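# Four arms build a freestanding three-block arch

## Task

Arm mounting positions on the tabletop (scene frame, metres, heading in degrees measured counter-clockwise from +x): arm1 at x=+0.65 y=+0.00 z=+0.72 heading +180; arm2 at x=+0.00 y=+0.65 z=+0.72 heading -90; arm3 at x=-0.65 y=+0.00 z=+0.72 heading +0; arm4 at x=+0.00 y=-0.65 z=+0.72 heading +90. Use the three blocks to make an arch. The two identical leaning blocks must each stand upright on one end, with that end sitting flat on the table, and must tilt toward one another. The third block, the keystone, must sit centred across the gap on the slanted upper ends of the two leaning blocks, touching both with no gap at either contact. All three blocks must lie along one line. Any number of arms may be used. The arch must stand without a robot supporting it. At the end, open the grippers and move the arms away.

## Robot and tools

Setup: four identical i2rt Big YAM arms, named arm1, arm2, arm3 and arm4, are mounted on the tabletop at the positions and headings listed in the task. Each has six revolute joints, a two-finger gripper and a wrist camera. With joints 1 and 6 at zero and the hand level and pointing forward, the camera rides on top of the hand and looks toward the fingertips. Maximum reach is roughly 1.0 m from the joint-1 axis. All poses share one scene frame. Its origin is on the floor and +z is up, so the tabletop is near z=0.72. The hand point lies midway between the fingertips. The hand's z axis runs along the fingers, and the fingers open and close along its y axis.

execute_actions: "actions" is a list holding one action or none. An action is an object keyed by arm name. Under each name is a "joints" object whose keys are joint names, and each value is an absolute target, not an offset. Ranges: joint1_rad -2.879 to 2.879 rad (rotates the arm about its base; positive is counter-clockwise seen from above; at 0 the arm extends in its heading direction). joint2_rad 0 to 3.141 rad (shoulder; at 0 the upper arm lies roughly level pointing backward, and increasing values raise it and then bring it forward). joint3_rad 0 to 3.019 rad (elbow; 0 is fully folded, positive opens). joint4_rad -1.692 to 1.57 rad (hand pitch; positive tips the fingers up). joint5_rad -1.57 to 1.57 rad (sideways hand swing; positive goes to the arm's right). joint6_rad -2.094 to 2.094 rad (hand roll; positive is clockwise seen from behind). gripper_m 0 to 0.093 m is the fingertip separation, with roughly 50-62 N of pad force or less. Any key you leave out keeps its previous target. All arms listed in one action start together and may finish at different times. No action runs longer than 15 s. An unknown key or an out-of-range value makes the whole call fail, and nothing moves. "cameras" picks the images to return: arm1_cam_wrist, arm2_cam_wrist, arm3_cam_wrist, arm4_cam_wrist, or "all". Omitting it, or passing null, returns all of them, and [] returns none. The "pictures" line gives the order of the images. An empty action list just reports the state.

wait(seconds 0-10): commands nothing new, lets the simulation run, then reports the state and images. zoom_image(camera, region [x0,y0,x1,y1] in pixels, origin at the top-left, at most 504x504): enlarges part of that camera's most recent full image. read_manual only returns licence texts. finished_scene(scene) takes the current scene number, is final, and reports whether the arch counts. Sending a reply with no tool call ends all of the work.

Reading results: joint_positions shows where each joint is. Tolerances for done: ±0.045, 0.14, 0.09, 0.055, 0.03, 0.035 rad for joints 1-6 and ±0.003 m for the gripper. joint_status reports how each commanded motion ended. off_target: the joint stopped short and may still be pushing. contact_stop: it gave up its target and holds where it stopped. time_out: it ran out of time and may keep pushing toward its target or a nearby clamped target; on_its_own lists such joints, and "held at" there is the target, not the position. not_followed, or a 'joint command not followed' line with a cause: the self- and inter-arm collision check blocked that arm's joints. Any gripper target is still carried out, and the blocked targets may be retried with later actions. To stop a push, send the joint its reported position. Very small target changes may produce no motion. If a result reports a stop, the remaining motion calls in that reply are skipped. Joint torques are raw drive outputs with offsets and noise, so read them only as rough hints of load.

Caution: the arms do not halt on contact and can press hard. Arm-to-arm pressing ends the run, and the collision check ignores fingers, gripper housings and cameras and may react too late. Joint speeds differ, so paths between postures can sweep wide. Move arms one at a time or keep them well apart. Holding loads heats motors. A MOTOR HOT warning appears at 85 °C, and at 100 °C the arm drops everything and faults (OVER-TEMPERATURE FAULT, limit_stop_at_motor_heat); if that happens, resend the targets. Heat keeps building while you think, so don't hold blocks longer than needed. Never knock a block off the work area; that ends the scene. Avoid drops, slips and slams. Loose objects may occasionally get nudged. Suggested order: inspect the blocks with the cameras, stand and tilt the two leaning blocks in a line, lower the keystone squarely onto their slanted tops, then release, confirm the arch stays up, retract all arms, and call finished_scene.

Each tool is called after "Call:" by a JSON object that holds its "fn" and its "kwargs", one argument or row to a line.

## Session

Call:
{"fn": "execute_actions", "kwargs": {
  "actions": []
}}

Scene clock: 0.00 s.
Joint torques (N m, as the arm reports them, + toward a larger angle): no reading
arm1.joint_positions: joint1_rad=+0.362 joint2_rad=+0.327 joint3_rad=+1.496 joint4_rad=-1.532 joint5_rad=-0.135 joint6_rad=-0.782 gripper_m=+0.094
arm1.joint_status: not commanded
arm1.hand: x=+0.5996 y=-0.0419 z=+1.3971 quat_wxyz=(-0.072, +0.677, +0.466, -0.565) (m; scene frame)
arm2.joint_positions: joint1_rad=+0.388 joint2_rad=+0.522 joint3_rad=+1.427 joint4_rad=-1.356 joint5_rad=-0.257 joint6_rad=+0.388 gripper_m=+0.094
arm2.joint_status: not commanded
arm2.hand: x=+0.1217 y=+0.5073 z=+1.3767 quat_wxyz=(-0.526, -0.530, -0.658, +0.094) (m; scene frame)
arm3.joint_positions: joint1_rad=-0.859 joint2_rad=+0.443 joint3_rad=+1.579 joint4_rad=-1.514 joint5_rad=-0.232 joint6_rad=-0.519 gripper_m=+0.095
arm3.joint_status: not commanded
arm3.hand: x=-0.5553 y=-0.0450 z=+1.3875 quat_wxyz=(-0.484, -0.081, -0.822, +0.288) (m; scene frame)
arm4.joint_positions: joint1_rad=+0.012 joint2_rad=+0.247 joint3_rad=+1.525 joint4_rad=-1.625 joint5_rad=-0.026 joint6_rad=-0.448 gripper_m=+0.095
arm4.joint_status: not commanded
arm4.hand: x=-0.0038 y=-0.6322 z=+1.3728 quat_wxyz=(-0.471, +0.706, -0.421, -0.320) (m; scene frame)
pictures: arm1_cam_wrist, arm2_cam_wrist, arm3_cam_wrist, arm4_cam_wrist
Images, in order (width x height): arm1_cam_wrist 504x504, arm2_cam_wrist 504x504, arm3_cam_wrist 504x504, arm4_cam_wrist 504x504.

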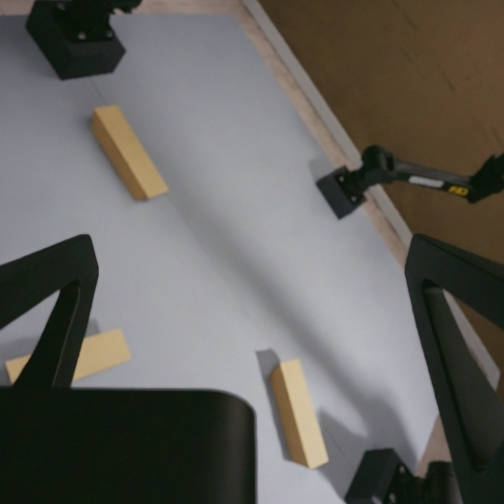

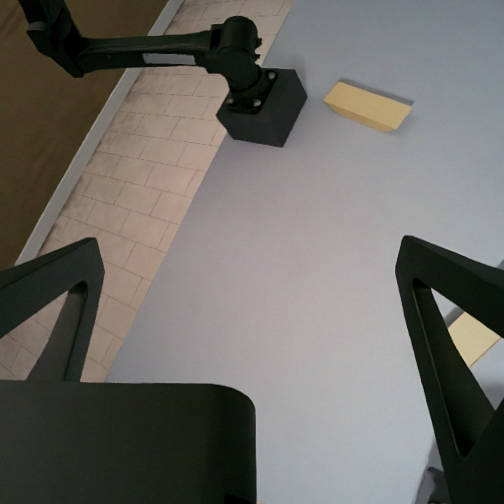

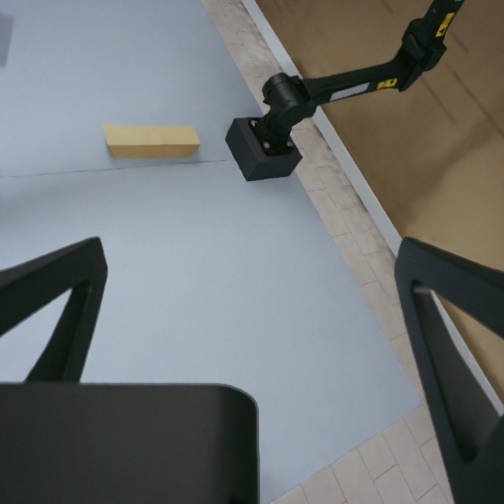

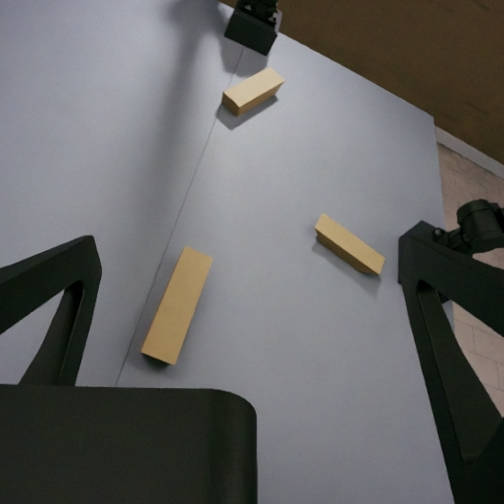

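Call:
{"fn": "zoom_image", "kwargs": {
  "camera": "arm4_cam_wrist",
  "region": [190, 40, 410, 300]
}}

Call:
{"fn": "zoom_image", "kwargs": {
  "camera": "arm2_cam_wrist",
  "region": [290, 50, 450, 160]
}}

Call:
{"fn": "zoom_image", "kwargs": {
  "camera": "arm1_cam_wrist",
  "region": [60, 80, 360, 490]
}}

Call:
{"fn": "zoom_image", "kwargs": {
  "camera": "arm3_cam_wrist",
  "region": [80, 90, 240, 190]
}}

Region (190, 40, 410, 300) of arm4_cam_wrist's 504x504 image, scaled by 1.938, with more detail than that image has; it fills the left 426 columns of this view, and the rest is white.

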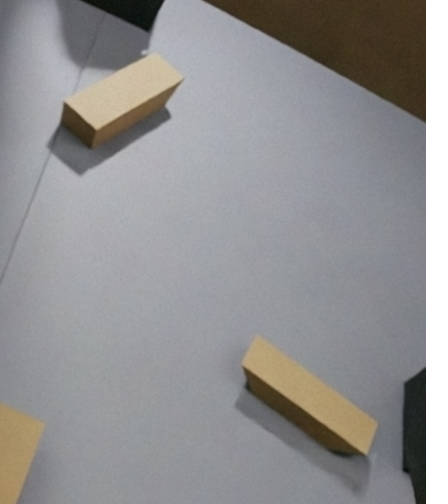

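Region (290, 50, 450, 160) of arm2_cam_wrist's 504x504 image, scaled by 3.150, with more detail than that image has; it fills the top 346 rows of this view, and the rest is white.

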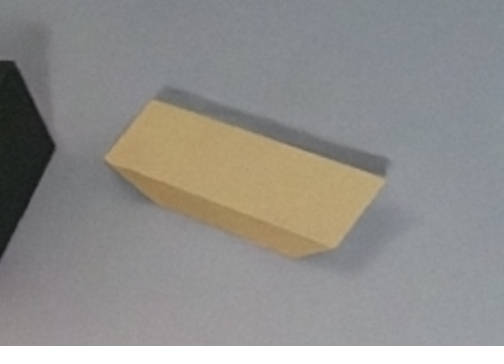

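Region (60, 80, 360, 490) of arm1_cam_wrist's 504x504 image, scaled by 1.229, with more detail than that image has; it fills the left 369 columns of this view, and the rest is white.

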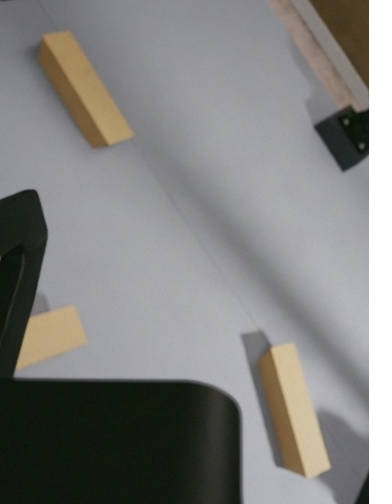

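Region (80, 90, 240, 190) of arm3_cam_wrist's 504x504 image, scaled by 3.150, with more detail than that image has; it fills the top 315 rows of this view, and the rest is white.

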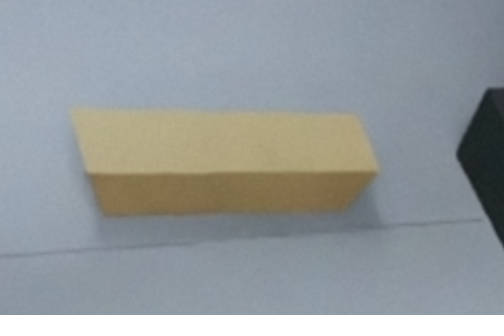

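Call:
{"fn": "execute_actions", "kwargs": {
  "actions": [
    {"arm1":{"joints":{"joint1_rad":0.08,"joint2_rad":1.085,"joint3_rad":0.5,"joint4_rad":-1.015,"joint5_rad":0.0,"joint6_rad":0.30,"gripper_m":0.093}},"arm2":{"joints":{"joint1_rad":0.169,"joint2_rad":1.19,"joint3_rad":0.65,"joint4_rad":-1.01,"joint5_rad":0.0,"joint6_rad":0.70,"gripper_m":0.093}},"arm4":{"joints":{"joint1_rad":-0.211,"joint2_rad":1.305,"joint3_rad":0.75,"joint4_rad":-0.993,"joint5_rad":0.0,"joint6_rad":-0.15,"gripper_m":0.093}},"arm3":{"joints":{"joint1_rad":0.0,"joint2_rad":1.048,"joint3_rad":0.6,"joint4_rad":-0.5,"joint5_rad":0.0,"joint6_rad":0.0,"gripper_m":0.0}}}
  ],
  "cameras": ["arm1_cam_wrist","arm2_cam_wrist","arm4_cam_wrist"]
}}

Scene clock: 121.90 s.
Joint torques (N m, as the arm reports them, + toward a larger angle): arm1=[ 0.44 -5.73  9.    0.62  0.1   0.09] | arm2=[ 1.2  -6.57  6.96  0.35  0.23  0.09] | arm3=[ 0.48 -5.73  9.98  2.04  0.1   0.09] | arm4=[-1.13 -6.91  7.27  0.55  0.2   0.  ]
arm1.joint_positions: joint1_rad=+0.087 joint2_rad=+1.095 joint3_rad=+0.494 joint4_rad=-1.026 joint5_rad=-0.004 joint6_rad=+0.291 gripper_m=+0.093
arm1.joint_status: all done
arm1.hand: x=+0.4423 y=-0.0121 z=+0.8525 quat_wxyz=(-0.003, +0.993, -0.117, +0.028) (m; scene frame)
arm2.joint_positions: joint1_rad=+0.172 joint2_rad=+1.196 joint3_rad=+0.659 joint4_rad=-1.014 joint5_rad=-0.004 joint6_rad=+0.693 gripper_m=+0.093
arm2.joint_status: all done
arm2.hand: x=+0.0618 y=+0.3792 z=+0.8703 quat_wxyz=(-0.007, -0.853, -0.521, +0.006) (m; scene frame)
arm3.joint_positions: joint1_rad=-0.006 joint2_rad=+1.057 joint3_rad=+0.595 joint4_rad=-0.519 joint5_rad=+0.000 joint6_rad=-0.012 gripper_m=+0.001
arm3.joint_status: all done
arm3.hand: x=-0.2772 y=-0.0103 z=+0.8922 quat_wxyz=(-0.286, -0.007, -0.958, +0.008) (m; scene frame)
arm4.joint_positions: joint1_rad=-0.204 joint2_rad=+1.291 joint3_rad=+0.736 joint4_rad=-1.005 joint5_rad=-0.002 joint6_rad=-0.163 gripper_m=+0.093
arm4.joint_status: all done
arm4.hand: x=+0.0575 y=-0.3467 z=+0.8640 quat_wxyz=(+0.001, +0.699, -0.715, +0.000) (m; scene frame)
pictures: arm1_cam_wrist, arm2_cam_wrist, arm4_cam_wrist
Images, in order (width x height): arm1_cam_wrist 504x504, arm2_cam_wrist 504x504, arm4_cam_wrist 504x504.

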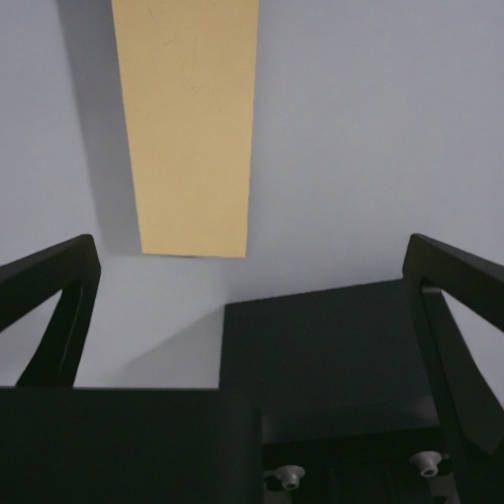

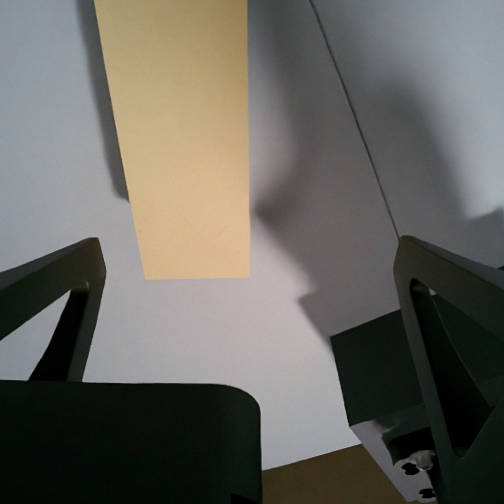

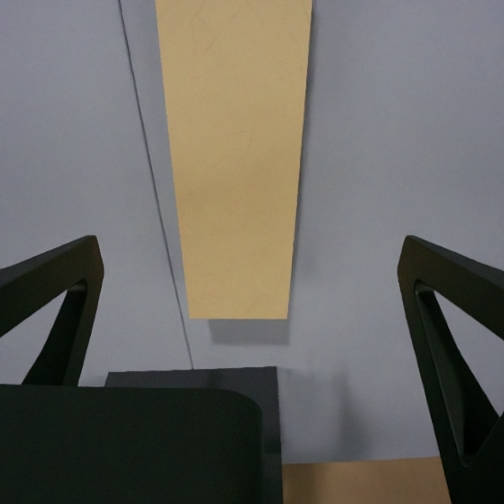

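Call:
{"fn": "execute_actions", "kwargs": {
  "actions": [
    {"arm1":{"joints":{"joint1_rad":0.17,"joint2_rad":1.36,"joint3_rad":0.56,"joint4_rad":-0.775,"joint6_rad":0.44}},"arm2":{"joints":{"joint1_rad":0.16,"joint2_rad":1.462,"joint3_rad":0.75,"joint4_rad":-0.795}},"arm4":{"joints":{"joint1_rad":-0.17,"joint2_rad":1.575,"joint3_rad":0.65,"joint4_rad":-0.615}},"arm3":{"joints":{"joint3_rad":0.26,"joint4_rad":-0.1}}}
  ],
  "cameras": ["arm1_cam_wrist","arm2_cam_wrist","arm4_cam_wrist"]
}}

Scene clock: 198.80 s.
Joint torques (N m, as the arm reports them, + toward a larger angle): arm1=[ 1.22 -8.54  9.42  0.66  0.1   0.09] | arm2=[ 0.81 -8.49  8.62  0.6   0.22  0.08] | arm3=[ 0.45 -3.71  8.61  2.13  0.11  0.09] | arm4=[  0.41 -10.19   4.95   0.53   0.18  -0.01]
arm1.joint_positions: joint1_rad=+0.165 joint2_rad=+1.365 joint3_rad=+0.534 joint4_rad=-0.786 joint5_rad=-0.003 joint6_rad=+0.431 gripper_m=+0.093
arm1.joint_status: all done
arm1.hand: x=+0.3974 y=-0.0346 z=+0.8029 quat_wxyz=(-0.005, +0.989, -0.147, +0.023) (m; scene frame)
arm2.joint_positions: joint1_rad=+0.169 joint2_rad=+1.457 joint3_rad=+0.721 joint4_rad=-0.803 joint5_rad=-0.004 joint6_rad=+0.693 gripper_m=+0.093
arm2.joint_status: all done
arm2.hand: x=+0.0726 y=+0.3230 z=+0.8155 quat_wxyz=(-0.012, -0.854, -0.520, +0.008) (m; scene frame)
arm3.joint_positions: joint1_rad=-0.006 joint2_rad=+1.056 joint3_rad=+0.250 joint4_rad=-0.119 joint5_rad=+0.000 joint6_rad=-0.012 gripper_m=+0.001
arm3.joint_status: all done
arm3.hand: x=-0.3448 y=-0.0089 z=+0.7954 quat_wxyz=(-0.312, -0.007, -0.950, +0.008) (m; scene frame)
arm4.joint_positions: joint1_rad=-0.178 joint2_rad=+1.575 joint3_rad=+0.642 joint4_rad=-0.627 joint5_rad=-0.002 joint6_rad=-0.163 gripper_m=+0.093
arm4.joint_status: all done
arm4.hand: x=+0.0515 y=-0.3351 z=+0.7542 quat_wxyz=(+0.001, +0.708, -0.706, +0.000) (m; scene frame)
pictures: arm1_cam_wrist, arm2_cam_wrist, arm4_cam_wrist
Images, in order (width x height): arm1_cam_wrist 504x504, arm2_cam_wrist 504x504, arm4_cam_wrist 504x504.

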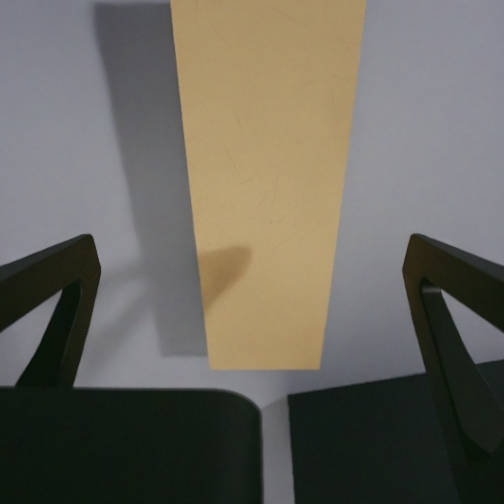

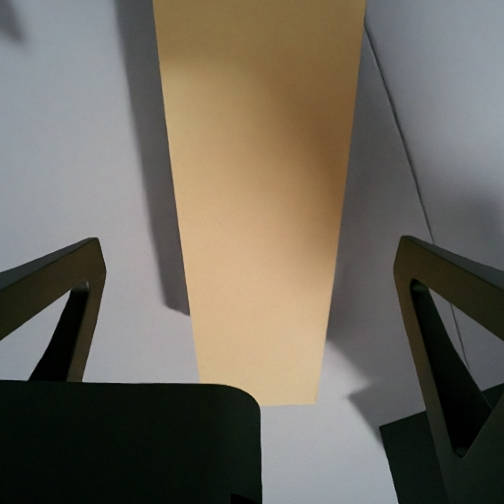

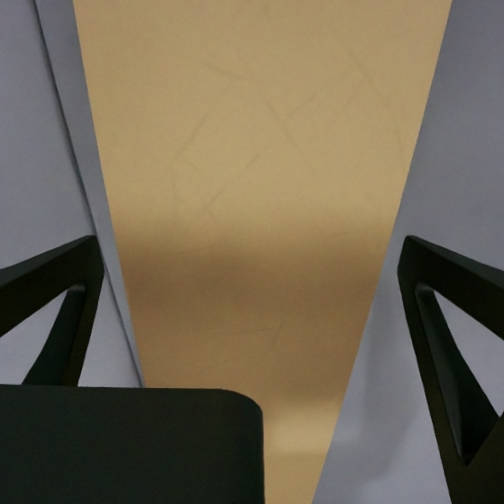

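Call:
{"fn": "execute_actions", "kwargs": {
  "actions": [
    {"arm1":{"joints":{"joint1_rad":0.14,"joint2_rad":1.547,"joint3_rad":0.497,"joint4_rad":-0.548}},"arm2":{"joints":{"joint2_rad":1.622,"joint3_rad":0.68,"joint4_rad":-0.595}},"arm4":{"joints":{"gripper_m":0.045}},"arm3":{"joints":{"joint4_rad":0.2}}}
  ],
  "cameras": ["arm1_cam_wrist","arm2_cam_wrist","arm4_cam_wrist"]
}}

Scene clock: 218.70 s.
Joint torques (N m, as the arm reports them, + toward a larger angle): arm1=[ 0.29 -9.95  5.35  0.62  0.08  0.08] | arm2=[ 0.67 -9.71  5.07  0.57  0.21  0.08] | arm3=[ 0.43 -4.04  8.9   2.45  0.1   0.08] | arm4=[  0.22 -10.11   4.96   0.45   0.18  -0.02]
arm1.joint_positions: joint1_rad=+0.149 joint2_rad=+1.554 joint3_rad=+0.494 joint4_rad=-0.559 joint5_rad=-0.003 joint6_rad=+0.431 gripper_m=+0.093
arm1.joint_status: all done
arm1.hand: x=+0.3958 y=-0.0307 z=+0.7470 quat_wxyz=(-0.005, +0.988, -0.156, +0.024) (m; scene frame)
arm2.joint_positions: joint1_rad=+0.169 joint2_rad=+1.621 joint3_rad=+0.683 joint4_rad=-0.604 joint5_rad=-0.004 joint6_rad=+0.693 gripper_m=+0.093
arm2.joint_status: all done
arm2.hand: x=+0.0729 y=+0.3182 z=+0.7551 quat_wxyz=(-0.011, -0.854, -0.520, +0.008) (m; scene frame)
arm3.joint_positions: joint1_rad=-0.006 joint2_rad=+1.056 joint3_rad=+0.250 joint4_rad=+0.179 joint5_rad=+0.000 joint6_rad=-0.012 gripper_m=+0.001
arm3.joint_status: all done
arm3.hand: x=-0.2931 y=-0.0101 z=+0.8469 quat_wxyz=(-0.450, -0.006, -0.893, +0.011) (m; scene frame)
arm4.joint_positions: joint1_rad=-0.178 joint2_rad=+1.575 joint3_rad=+0.642 joint4_rad=-0.625 joint5_rad=-0.002 joint6_rad=-0.161 gripper_m=+0.060
arm4.joint_status: gripper_m off_target (ended at +0.060, target +0.045)
arm4.hand: x=+0.0516 y=-0.3346 z=+0.7542 quat_wxyz=(+0.000, +0.707, -0.707, +0.000) (m; scene frame)
pictures: arm1_cam_wrist, arm2_cam_wrist, arm4_cam_wrist
Images, in order (width x height): arm1_cam_wrist 504x504, arm2_cam_wrist 504x504, arm4_cam_wrist 504x504.

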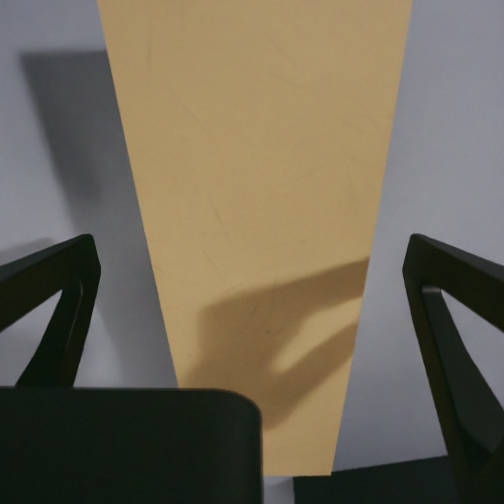

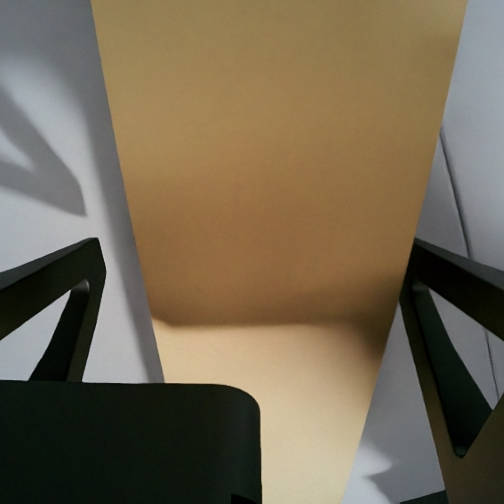

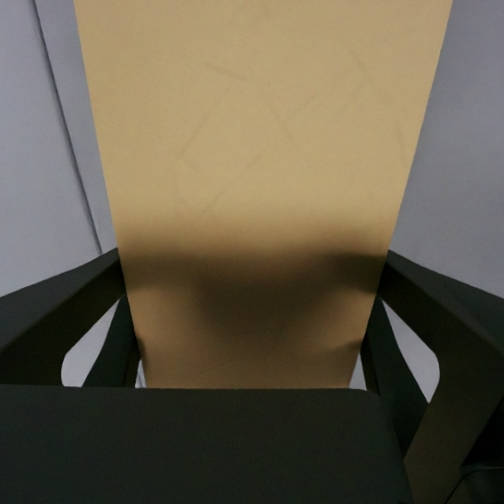

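Call:
{"fn": "execute_actions", "kwargs": {
  "actions": [
    {"arm1":{"joints":{"gripper_m":0.045}},"arm2":{"joints":{"gripper_m":0.045}},"arm4":{"joints":{"joint1_rad":0.012,"joint2_rad":1.40,"joint6_rad":-0.01}},"arm3":{"joints":{"joint4_rad":0.70}}}
  ],
  "cameras": ["arm1_cam_wrist","arm2_cam_wrist","arm3_cam_wrist"]
}}

Scene clock: 296.97 s.
Joint torques (N m, as the arm reports them, + toward a larger angle): arm1=[ 0.18 -9.97  5.44  0.63  0.02  0.08] | arm2=[ 0.81 -9.77  5.05  0.51  0.09  0.07] | arm3=[ 0.47 -4.32  9.09  2.63  0.11  0.09] | arm4=[ -0.77 -10.29   6.51   0.68   0.18   0.01]
arm1.joint_positions: joint1_rad=+0.149 joint2_rad=+1.554 joint3_rad=+0.494 joint4_rad=-0.559 joint5_rad=-0.001 joint6_rad=+0.432 gripper_m=+0.059
arm1.joint_status: gripper_m off_target (ended at +0.059, target +0.045)
arm1.hand: x=+0.3957 y=-0.0302 z=+0.7470 quat_wxyz=(-0.006, +0.987, -0.156, +0.024) (m; scene frame)
arm2.joint_positions: joint1_rad=+0.167 joint2_rad=+1.621 joint3_rad=+0.682 joint4_rad=-0.603 joint5_rad=-0.001 joint6_rad=+0.695 gripper_m=+0.060
arm2.joint_status: gripper_m off_target (ended at +0.060, target +0.045)
arm2.hand: x=+0.0717 y=+0.3181 z=+0.7550 quat_wxyz=(-0.011, -0.855, -0.518, +0.009) (m; scene frame)
arm3.joint_positions: joint1_rad=-0.006 joint2_rad=+1.056 joint3_rad=+0.250 joint4_rad=+0.678 joint5_rad=+0.000 joint6_rad=-0.012 gripper_m=+0.001
arm3.joint_status: all done
arm3.hand: x=-0.2471 y=-0.0108 z=+0.9592 quat_wxyz=(-0.656, -0.004, -0.754, +0.015) (m; scene frame)
arm4.joint_positions: joint1_rad=+0.016 joint2_rad=+1.415 joint3_rad=+0.635 joint4_rad=-0.624 joint5_rad=-0.002 joint6_rad=-0.023 gripper_m=+0.060
arm4.joint_status: all done
arm4.hand: x=-0.0114 y=-0.3100 z=+0.8013 quat_wxyz=(-0.053, +0.725, -0.685, -0.055) (m; scene frame)
pictures: arm1_cam_wrist, arm2_cam_wrist, arm3_cam_wrist
Images, in order (width x height): arm1_cam_wrist 504x504, arm2_cam_wrist 504x504, arm3_cam_wrist 504x504.

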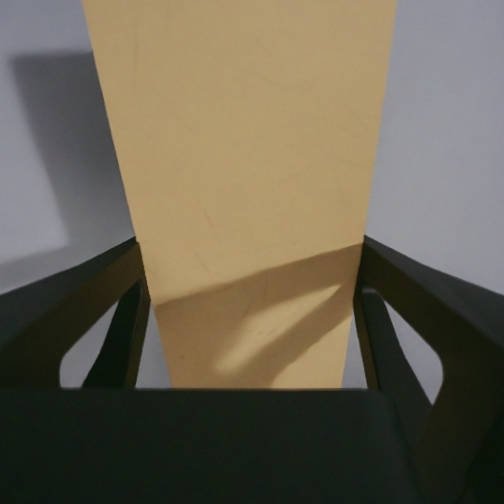

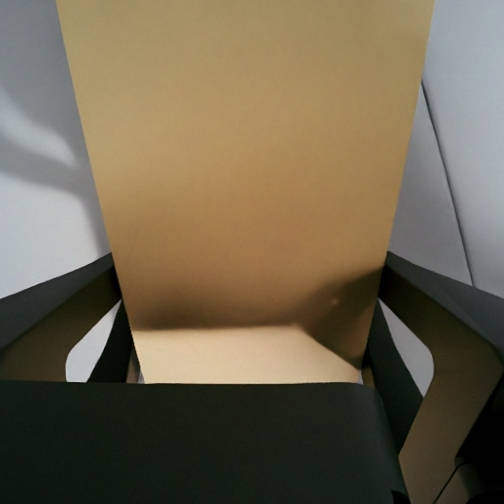

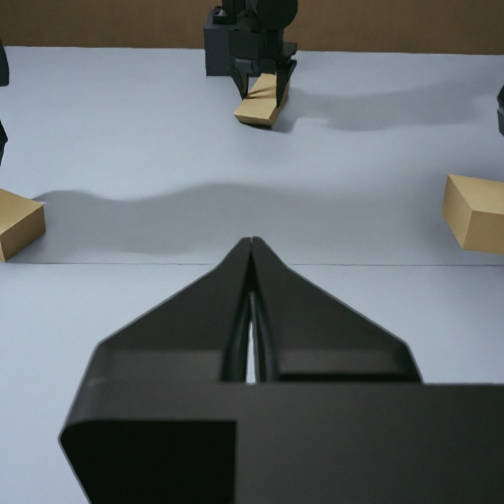

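Call:
{"fn": "execute_actions", "kwargs": {
  "actions": [
    {"arm1":{"joints":{"joint1_rad":0.03,"joint3_rad":1.75,"joint4_rad":-1.636,"joint5_rad":0.0,"joint6_rad":1.55}},"arm2":{"joints":{"joint1_rad":-0.05,"joint2_rad":1.405,"joint4_rad":0.49,"joint6_rad":0.0}},"arm4":{"joints":{"joint4_rad":0.52}}}
  ],
  "cameras": ["arm3_cam_wrist"]
}}

Scene clock: 319.40 s.
Joint torques (N m, as the arm reports them, + toward a larger angle): arm1=[  1.06 -16.82  14.82  -0.01   0.07   0.07] | arm2=[  1.88 -10.4    8.77   3.35  -0.04  -0.1 ] | arm3=[ 0.44 -4.24  9.08  2.66  0.11  0.08] | arm4=[ -0.7  -12.02   7.8    3.25   0.18   0.  ]
arm1.joint_positions: joint1_rad=+0.030 joint2_rad=+1.556 joint3_rad=+1.702 joint4_rad=-1.627 joint5_rad=-0.001 joint6_rad=+1.540 gripper_m=+0.059
arm1.joint_status: all done
arm1.hand: x=+0.1678 y=+0.0002 z=+1.1361 quat_wxyz=(+0.031, +0.717, -0.696, -0.031) (m; scene frame)
arm2.joint_positions: joint1_rad=-0.058 joint2_rad=+1.412 joint3_rad=+0.667 joint4_rad=+0.454 joint5_rad=+0.001 joint6_rad=+0.008 gripper_m=+0.060
arm2.joint_status: all done
arm2.hand: x=-0.0042 y=+0.1065 z=+0.9898 quat_wxyz=(-0.418, -0.570, -0.564, +0.426) (m; scene frame)
arm3.joint_positions: joint1_rad=-0.006 joint2_rad=+1.056 joint3_rad=+0.250 joint4_rad=+0.678 joint5_rad=+0.000 joint6_rad=-0.012 gripper_m=+0.001
arm3.joint_status: not commanded
arm3.hand: x=-0.2471 y=-0.0108 z=+0.9592 quat_wxyz=(-0.656, -0.004, -0.754, +0.015) (m; scene frame)
arm4.joint_positions: joint1_rad=+0.016 joint2_rad=+1.415 joint3_rad=+0.629 joint4_rad=+0.475 joint5_rad=-0.002 joint6_rad=-0.023 gripper_m=+0.060
arm4.joint_status: all done
arm4.hand: x=-0.0177 y=-0.1157 z=+0.9644 quat_wxyz=(-0.409, +0.590, -0.558, -0.416) (m; scene frame)
pictures: arm3_cam_wrist
Images, in order (width x height): arm3_cam_wrist 504x504.

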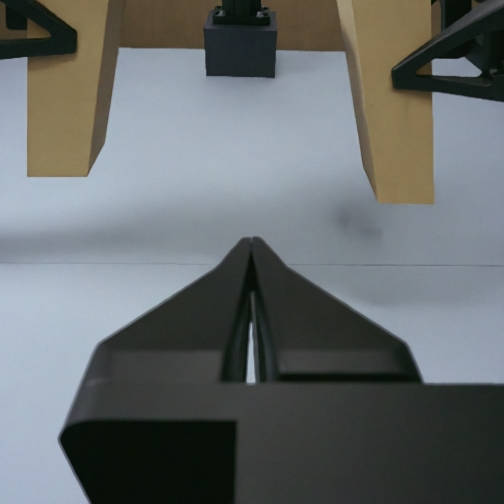

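Call:
{"fn": "zoom_image", "kwargs": {
  "camera": "arm3_cam_wrist",
  "region": [10, 110, 130, 200]
}}

Call:
{"fn": "zoom_image", "kwargs": {
  "camera": "arm3_cam_wrist",
  "region": [340, 140, 460, 230]
}}

Region (10, 110, 130, 200) of arm3_cam_wrist's 504x504 image, scaled by 4.200, with more detail than that image has; it fills the top 378 rows of this view, and the rest is white.

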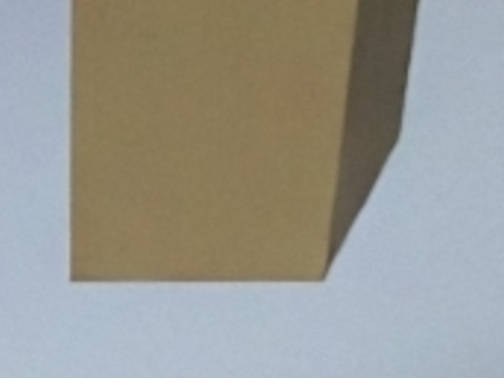

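Region (340, 140, 460, 230) of arm3_cam_wrist's 504x504 image, scaled by 4.200, with more detail than that image has; it fills the top 378 rows of this view, and the rest is white.

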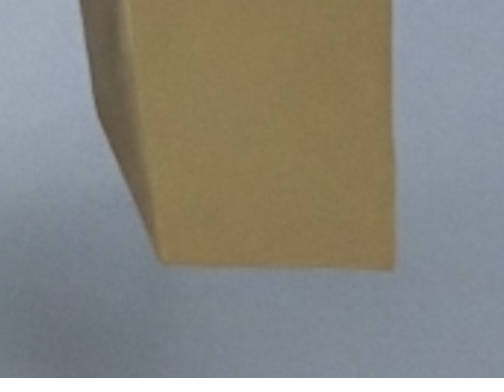

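Call:
{"fn": "execute_actions", "kwargs": {
  "actions": [
    {"arm1":{"joints":{"joint2_rad":2.065,"joint3_rad":2.16,"joint4_rad":-1.636}},"arm2":{"joints":{"joint2_rad":1.803,"joint3_rad":0.64,"joint4_rad":0.92}},"arm4":{"joints":{"joint2_rad":1.74,"joint3_rad":0.628,"joint4_rad":0.848}},"arm3":{"joints":{"joint4_rad":0.76}}}
  ],
  "cameras": ["arm3_cam_wrist"]
}}

Scene clock: 390.37 s.
Joint torques (N m, as the arm reports them, + toward a larger angle): arm1=[  0.79 -26.92  14.83   0.09   0.05   0.08] | arm2=[  1.8  -13.82   5.65   3.32  -0.04  -0.09] | arm3=[ 0.47 -4.29  9.06  2.63  0.11  0.09] | arm4=[ -0.7  -15.61   5.74   3.17   0.16  -0.01]
arm1.joint_positions: joint1_rad=+0.030 joint2_rad=+2.088 joint3_rad=+2.110 joint4_rad=-1.635 joint5_rad=-0.001 joint6_rad=+1.541 gripper_m=+0.059
arm1.joint_status: all done
arm1.hand: x=+0.0125 y=+0.0003 z=+1.0038 quat_wxyz=(-0.015, +0.717, -0.697, +0.016) (m; scene frame)
arm2.joint_positions: joint1_rad=-0.058 joint2_rad=+1.824 joint3_rad=+0.626 joint4_rad=+0.884 joint5_rad=+0.001 joint6_rad=+0.007 gripper_m=+0.060
arm2.joint_status: all done
arm2.hand: x=-0.0059 y=+0.0965 z=+0.8526 quat_wxyz=(-0.411, -0.575, -0.569, +0.420) (m; scene frame)
arm3.joint_positions: joint1_rad=-0.006 joint2_rad=+1.056 joint3_rad=+0.250 joint4_rad=+0.738 joint5_rad=+0.000 joint6_rad=-0.012 gripper_m=+0.001
arm3.joint_status: all done
arm3.hand: x=-0.2454 y=-0.0108 z=+0.9740 quat_wxyz=(-0.679, -0.004, -0.734, +0.015) (m; scene frame)
arm4.joint_positions: joint1_rad=+0.016 joint2_rad=+1.765 joint3_rad=+0.606 joint4_rad=+0.804 joint5_rad=-0.001 joint6_rad=-0.023 gripper_m=+0.060
arm4.joint_status: all done
arm4.hand: x=-0.0181 y=-0.1067 z=+0.8480 quat_wxyz=(-0.397, +0.599, -0.567, -0.403) (m; scene frame)
pictures: arm3_cam_wrist
Images, in order (width x height): arm3_cam_wrist 504x504.

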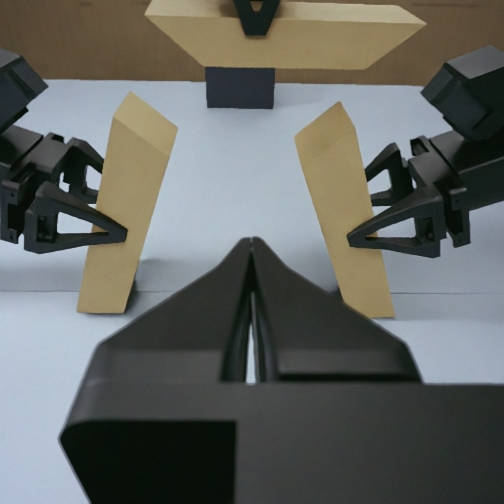

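Call:
{"fn": "zoom_image", "kwargs": {
  "camera": "arm3_cam_wrist",
  "region": [90, 0, 450, 200]
}}

Call:
{"fn": "zoom_image", "kwargs": {
  "camera": "arm3_cam_wrist",
  "region": [60, 270, 160, 340]
}}

Call:
{"fn": "zoom_image", "kwargs": {
  "camera": "arm3_cam_wrist",
  "region": [320, 270, 420, 340]
}}

Region (90, 0, 450, 200) of arm3_cam_wrist's 504x504 image, scaled by 1.400, with more detail than that image has.

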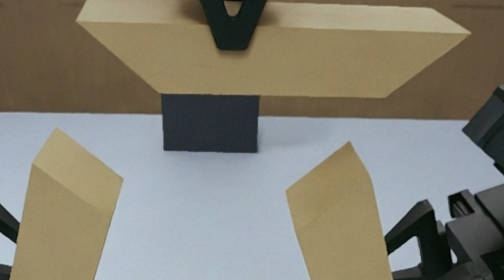

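Region (60, 270, 160, 340) of arm3_cam_wrist's 504x504 image, scaled by 5.040, with more detail than that image has; it fills the top 353 rows of this view, and the rest is white.

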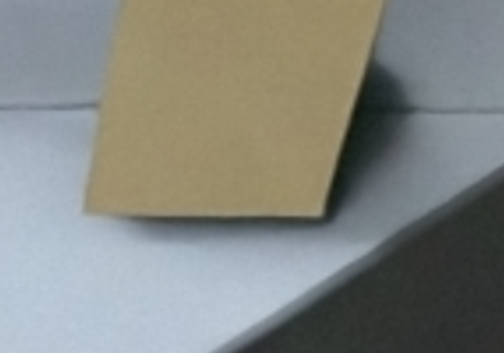

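Region (320, 270, 420, 340) of arm3_cam_wrist's 504x504 image, scaled by 5.040, with more detail than that image has; it fills the top 353 rows of this view, and the rest is white.

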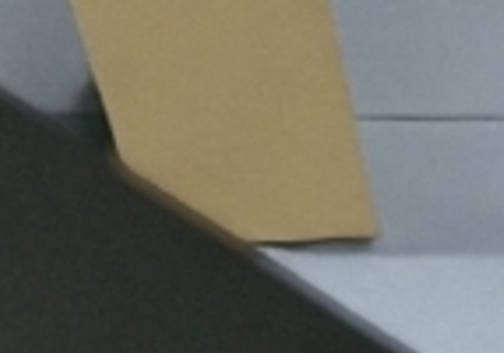

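Call:
{"fn": "zoom_image", "kwargs": {
  "camera": "arm3_cam_wrist",
  "region": [90, 80, 210, 180]
}}

Call:
{"fn": "zoom_image", "kwargs": {
  "camera": "arm3_cam_wrist",
  "region": [270, 80, 390, 180]
}}

Region (90, 80, 210, 180) of arm3_cam_wrist's 504x504 image, scaled by 4.200, with more detail than that image has.

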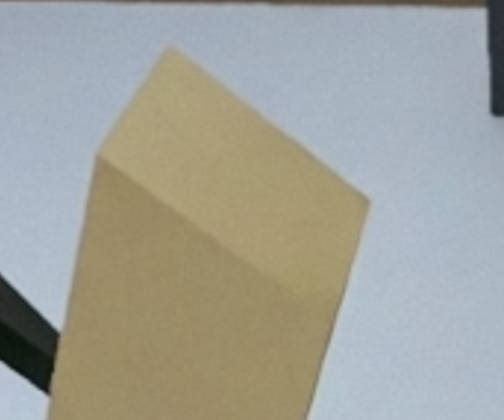

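Region (270, 80, 390, 180) of arm3_cam_wrist's 504x504 image, scaled by 4.200, with more detail than that image has.

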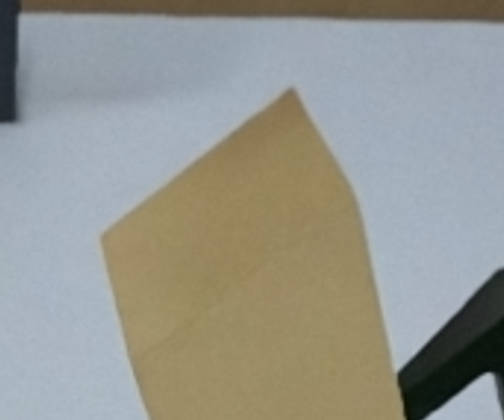

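Call:
{"fn": "execute_actions", "kwargs": {
  "actions": []
}}

Scene clock: 445.07 s.
Joint torques (N m, as the arm reports them, + toward a larger angle): arm1=[  0.9  -26.94  14.85   0.07   0.06   0.09] | arm2=[  1.86 -13.74   5.67   3.31  -0.04  -0.08] | arm3=[ 0.54 -4.29  9.07  2.6   0.11  0.08] | arm4=[ -0.77 -15.36   5.68   3.19   0.17  -0.01]
arm1.joint_positions: joint1_rad=+0.030 joint2_rad=+2.088 joint3_rad=+2.110 joint4_rad=-1.635 joint5_rad=-0.001 joint6_rad=+1.541 gripper_m=+0.059
arm1.joint_status: all done
arm1.hand: x=+0.0125 y=+0.0003 z=+1.0038 quat_wxyz=(-0.015, +0.717, -0.697, +0.016) (m; scene frame)
arm2.joint_positions: joint1_rad=-0.058 joint2_rad=+1.824 joint3_rad=+0.626 joint4_rad=+0.884 joint5_rad=+0.001 joint6_rad=+0.007 gripper_m=+0.060
arm2.joint_status: all done
arm2.hand: x=-0.0059 y=+0.0965 z=+0.8526 quat_wxyz=(-0.411, -0.575, -0.569, +0.420) (m; scene frame)
arm3.joint_positions: joint1_rad=-0.006 joint2_rad=+1.056 joint3_rad=+0.250 joint4_rad=+0.738 joint5_rad=+0.000 joint6_rad=-0.012 gripper_m=+0.001
arm3.joint_status: all done
arm3.hand: x=-0.2454 y=-0.0108 z=+0.9740 quat_wxyz=(-0.679, -0.004, -0.734, +0.015) (m; scene frame)
arm4.joint_positions: joint1_rad=+0.016 joint2_rad=+1.765 joint3_rad=+0.606 joint4_rad=+0.804 joint5_rad=-0.001 joint6_rad=-0.023 gripper_m=+0.060
arm4.joint_status: all done
arm4.hand: x=-0.0181 y=-0.1067 z=+0.8480 quat_wxyz=(-0.397, +0.599, -0.567, -0.403) (m; scene frame)
pictures: arm1_cam_wrist, arm2_cam_wrist, arm3_cam_wrist, arm4_cam_wrist
Images, in order (width x height): arm1_cam_wrist 504x504, arm2_cam_wrist 504x504, arm3_cam_wrist 504x504, arm4_cam_wrist 504x504.

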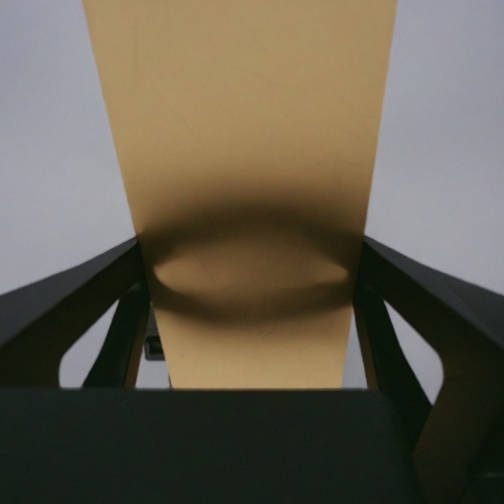

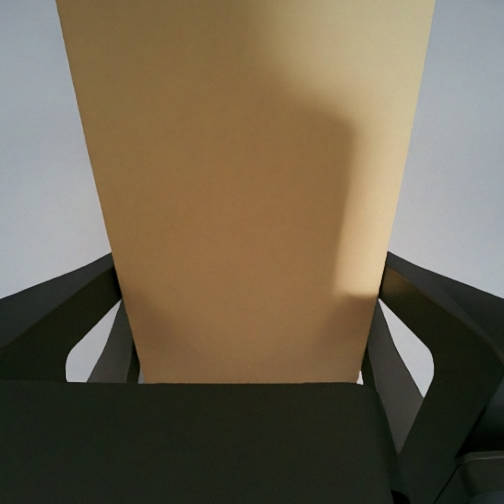

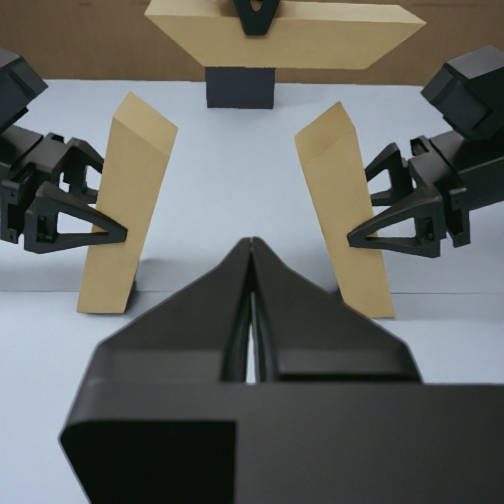

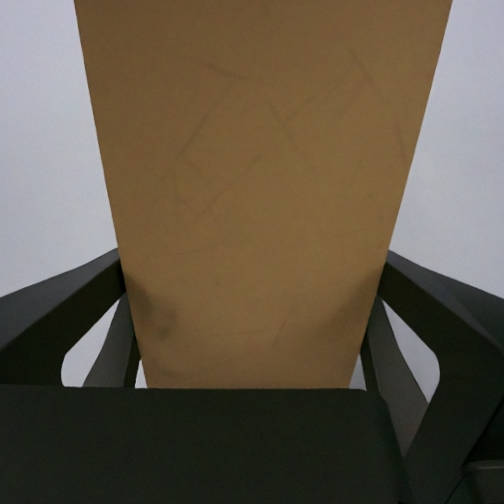

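Call:
{"fn": "execute_actions", "kwargs": {
  "actions": [
    {"arm1":{"joints":{"joint1_rad":-0.04,"joint5_rad":-0.035,"joint6_rad":1.475}},"arm2":{"joints":{"joint2_rad":1.833,"joint4_rad":0.968}},"arm4":{"joints":{"joint2_rad":1.77,"joint4_rad":0.905}}}
  ],
  "cameras": ["arm1_cam_wrist","arm3_cam_wrist"]
}}

Scene clock: 467.33 s.
Joint torques (N m, as the arm reports them, + toward a larger angle): arm1=[  1.76 -27.08  14.83   0.08  -0.13  -0.08] | arm2=[  1.78 -11.89   5.61   3.34  -0.05  -0.09] | arm3=[ 0.36 -4.26  9.05  2.63  0.11  0.08] | arm4=[ -0.78 -13.1    5.66   3.26   0.16  -0.01]
arm1.joint_positions: joint1_rad=-0.049 joint2_rad=+2.088 joint3_rad=+2.110 joint4_rad=-1.635 joint5_rad=-0.032 joint6_rad=+1.485 gripper_m=+0.059
arm1.joint_status: all done
arm1.hand: x=+0.0141 y=+0.0455 z=+1.0039 quat_wxyz=(-0.002, +0.709, -0.705, +0.027) (m; scene frame)
arm2.joint_positions: joint1_rad=-0.058 joint2_rad=+1.829 joint3_rad=+0.626 joint4_rad=+0.932 joint5_rad=+0.001 joint6_rad=+0.007 gripper_m=+0.060
arm2.joint_status: all done
arm2.hand: x=-0.0058 y=+0.0935 z=+0.8610 quat_wxyz=(-0.423, -0.566, -0.560, +0.432) (m; scene frame)
arm3.joint_positions: joint1_rad=-0.006 joint2_rad=+1.056 joint3_rad=+0.250 joint4_rad=+0.738 joint5_rad=+0.000 joint6_rad=-0.012 gripper_m=+0.001
arm3.joint_status: not commanded
arm3.hand: x=-0.2454 y=-0.0108 z=+0.9740 quat_wxyz=(-0.679, -0.004, -0.734, +0.015) (m; scene frame)
arm4.joint_positions: joint1_rad=+0.016 joint2_rad=+1.770 joint3_rad=+0.606 joint4_rad=+0.860 joint5_rad=-0.001 joint6_rad=-0.023 gripper_m=+0.060
arm4.joint_status: all done
arm4.hand: x=-0.0182 y=-0.1025 z=+0.8584 quat_wxyz=(-0.412, +0.589, -0.556, -0.418) (m; scene frame)
pictures: arm1_cam_wrist, arm3_cam_wrist
Images, in order (width x height): arm1_cam_wrist 504x504, arm3_cam_wrist 504x504.

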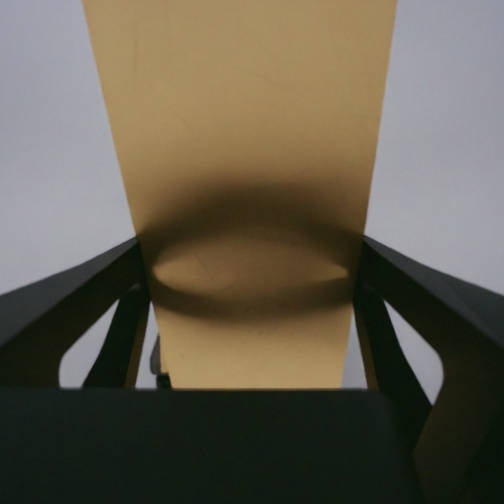

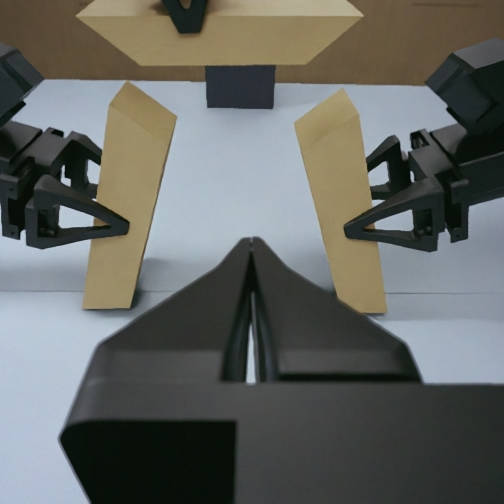

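Call:
{"fn": "execute_actions", "kwargs": {
  "actions": [
    {"arm1":{"joints":{"joint1_rad":-0.022}},"arm2":{"joints":{"joint2_rad":1.856}},"arm4":{"joints":{"joint2_rad":1.797}}}
  ],
  "cameras": ["arm1_cam_wrist","arm3_cam_wrist"]
}}

Scene clock: 478.70 s.
Joint torques (N m, as the arm reports them, + toward a larger angle): arm1=[  1.22 -26.9   14.79   0.11  -0.11  -0.09] | arm2=[  1.96 -12.59   5.36   3.21  -0.04  -0.09] | arm3=[ 0.41 -4.35  9.06  2.65  0.11  0.09] | arm4=[ -0.94 -13.7    5.46   2.96   0.17   0.  ]
arm1.joint_positions: joint1_rad=-0.027 joint2_rad=+2.088 joint3_rad=+2.110 joint4_rad=-1.635 joint5_rad=-0.032 joint6_rad=+1.484 gripper_m=+0.059
arm1.joint_status: all done
arm1.hand: x=+0.0132 y=+0.0316 z=+1.0039 quat_wxyz=(-0.003, +0.717, -0.697, +0.027) (m; scene frame)
arm2.joint_positions: joint1_rad=-0.058 joint2_rad=+1.858 joint3_rad=+0.626 joint4_rad=+0.935 joint5_rad=+0.001 joint6_rad=+0.007 gripper_m=+0.060
arm2.joint_status: all done
arm2.hand: x=-0.0060 y=+0.0956 z=+0.8464 quat_wxyz=(-0.416, -0.571, -0.566, +0.425) (m; scene frame)
arm3.joint_positions: joint1_rad=-0.006 joint2_rad=+1.056 joint3_rad=+0.250 joint4_rad=+0.738 joint5_rad=+0.000 joint6_rad=-0.012 gripper_m=+0.001
arm3.joint_status: not commanded
arm3.hand: x=-0.2454 y=-0.0108 z=+0.9740 quat_wxyz=(-0.679, -0.004, -0.734, +0.015) (m; scene frame)
arm4.joint_positions: joint1_rad=+0.016 joint2_rad=+1.799 joint3_rad=+0.606 joint4_rad=+0.867 joint5_rad=-0.001 joint6_rad=-0.022 gripper_m=+0.060
arm4.joint_status: all done
arm4.hand: x=-0.0182 y=-0.1042 z=+0.8448 quat_wxyz=(-0.405, +0.593, -0.561, -0.412) (m; scene frame)
pictures: arm1_cam_wrist, arm3_cam_wrist
Images, in order (width x height): arm1_cam_wrist 504x504, arm3_cam_wrist 504x504.

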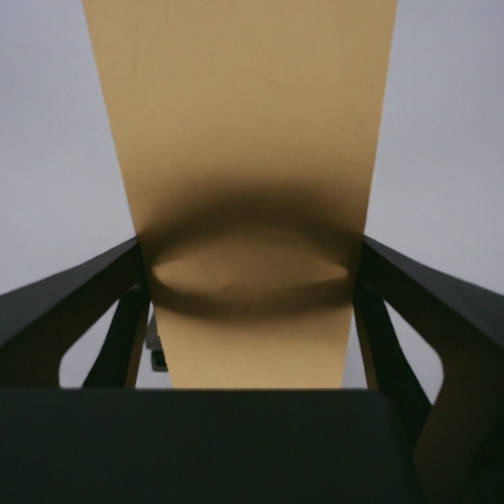

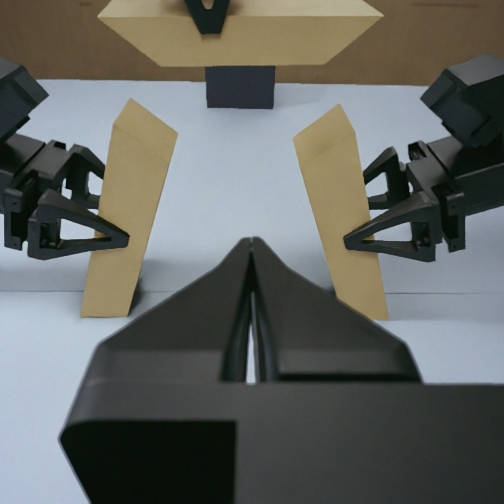

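Call:
{"fn": "zoom_image", "kwargs": {
  "camera": "arm3_cam_wrist",
  "region": [60, 0, 410, 200]
}}

Call:
{"fn": "zoom_image", "kwargs": {
  "camera": "arm3_cam_wrist",
  "region": [60, 240, 410, 340]
}}

Region (60, 0, 410, 200) of arm3_cam_wrist's 504x504 image, scaled by 1.440, with more detail than that image has; it fills the top 288 rows of this view, and the rest is white.

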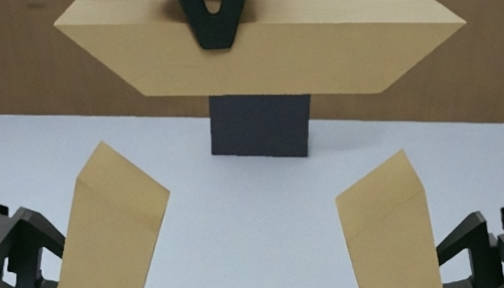

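Region (60, 240, 410, 340) of arm3_cam_wrist's 504x504 image, scaled by 1.440, with more detail than that image has; it fills the top 144 rows of this view, and the rest is white.

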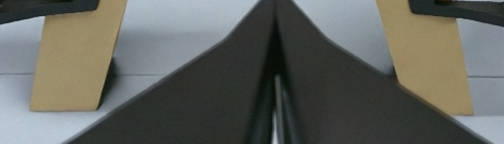

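Call:
{"fn": "execute_actions", "kwargs": {
  "actions": [
    {"arm1":{"joints":{"joint2_rad":2.097,"joint3_rad":2.082,"joint4_rad":-1.51}}}
  ],
  "cameras": ["arm1_cam_wrist","arm3_cam_wrist"]
}}

Scene clock: 530.03 s.
Joint torques (N m, as the arm reports them, + toward a larger angle): arm1=[  1.33 -26.03  11.24   0.73  -0.12  -0.1 ] | arm2=[  1.95 -12.58   5.43   3.25  -0.04  -0.08] | arm3=[ 0.48 -4.29  9.08  2.61  0.1   0.09] | arm4=[ -0.77 -13.59   5.48   2.96   0.16  -0.01]
arm1.joint_positions: joint1_rad=-0.027 joint2_rad=+2.101 joint3_rad=+2.071 joint4_rad=-1.522 joint5_rad=-0.032 joint6_rad=+1.484 gripper_m=+0.059
arm1.joint_status: all done
arm1.hand: x=-0.0056 y=+0.0327 z=+0.9809 quat_wxyz=(+0.018, +0.718, -0.696, +0.003) (m; scene frame)
arm2.joint_positions: joint1_rad=-0.058 joint2_rad=+1.858 joint3_rad=+0.626 joint4_rad=+0.935 joint5_rad=+0.001 joint6_rad=+0.007 gripper_m=+0.060
arm2.joint_status: not commanded
arm2.hand: x=-0.0060 y=+0.0956 z=+0.8464 quat_wxyz=(-0.416, -0.571, -0.566, +0.425) (m; scene frame)
arm3.joint_positions: joint1_rad=-0.006 joint2_rad=+1.056 joint3_rad=+0.250 joint4_rad=+0.738 joint5_rad=+0.000 joint6_rad=-0.012 gripper_m=+0.001
arm3.joint_status: not commanded
arm3.hand: x=-0.2454 y=-0.0108 z=+0.9740 quat_wxyz=(-0.679, -0.004, -0.734, +0.015) (m; scene frame)
arm4.joint_positions: joint1_rad=+0.016 joint2_rad=+1.799 joint3_rad=+0.606 joint4_rad=+0.867 joint5_rad=-0.001 joint6_rad=-0.022 gripper_m=+0.060
arm4.joint_status: not commanded
arm4.hand: x=-0.0182 y=-0.1042 z=+0.8448 quat_wxyz=(-0.405, +0.593, -0.561, -0.412) (m; scene frame)
pictures: arm1_cam_wrist, arm3_cam_wrist
Images, in order (width x height): arm1_cam_wrist 504x504, arm3_cam_wrist 504x504.

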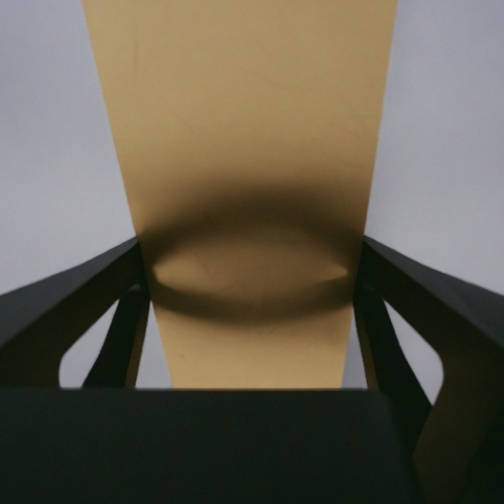

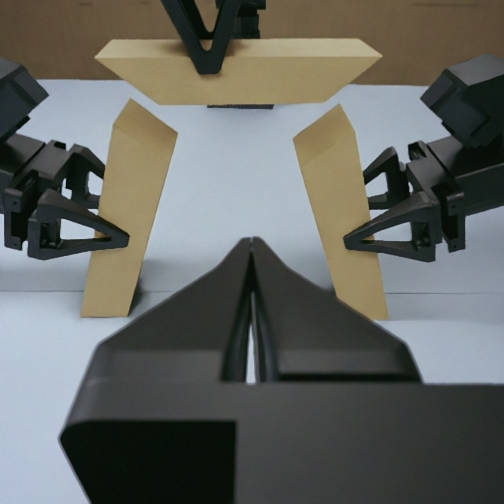

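Call:
{"fn": "zoom_image", "kwargs": {
  "camera": "arm3_cam_wrist",
  "region": [60, 270, 160, 330]
}}

Call:
{"fn": "zoom_image", "kwargs": {
  "camera": "arm3_cam_wrist",
  "region": [320, 270, 420, 330]
}}

Call:
{"fn": "zoom_image", "kwargs": {
  "camera": "arm3_cam_wrist",
  "region": [70, 20, 410, 190]
}}

Region (60, 270, 160, 330) of arm3_cam_wrist's 504x504 image, scaled by 5.040, with more detail than that image has; it fills the top 302 rows of this view, and the rest is white.

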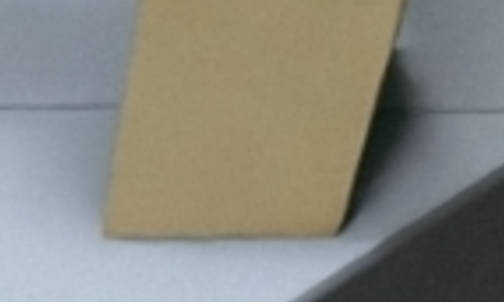

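Region (320, 270, 420, 330) of arm3_cam_wrist's 504x504 image, scaled by 5.040, with more detail than that image has; it fills the top 302 rows of this view, and the rest is white.

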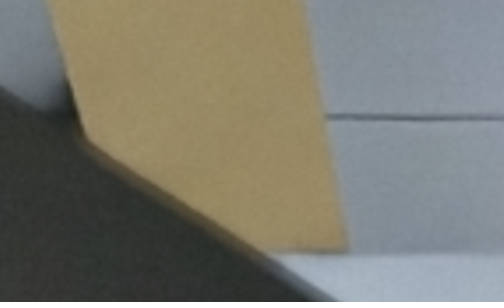

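Region (70, 20, 410, 190) of arm3_cam_wrist's 504x504 image, scaled by 1.482, with more detail than that image has.

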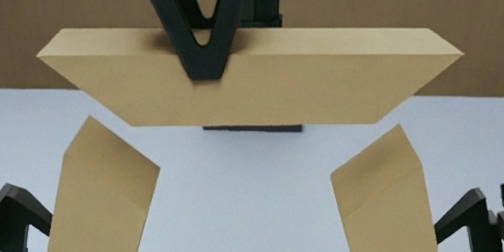

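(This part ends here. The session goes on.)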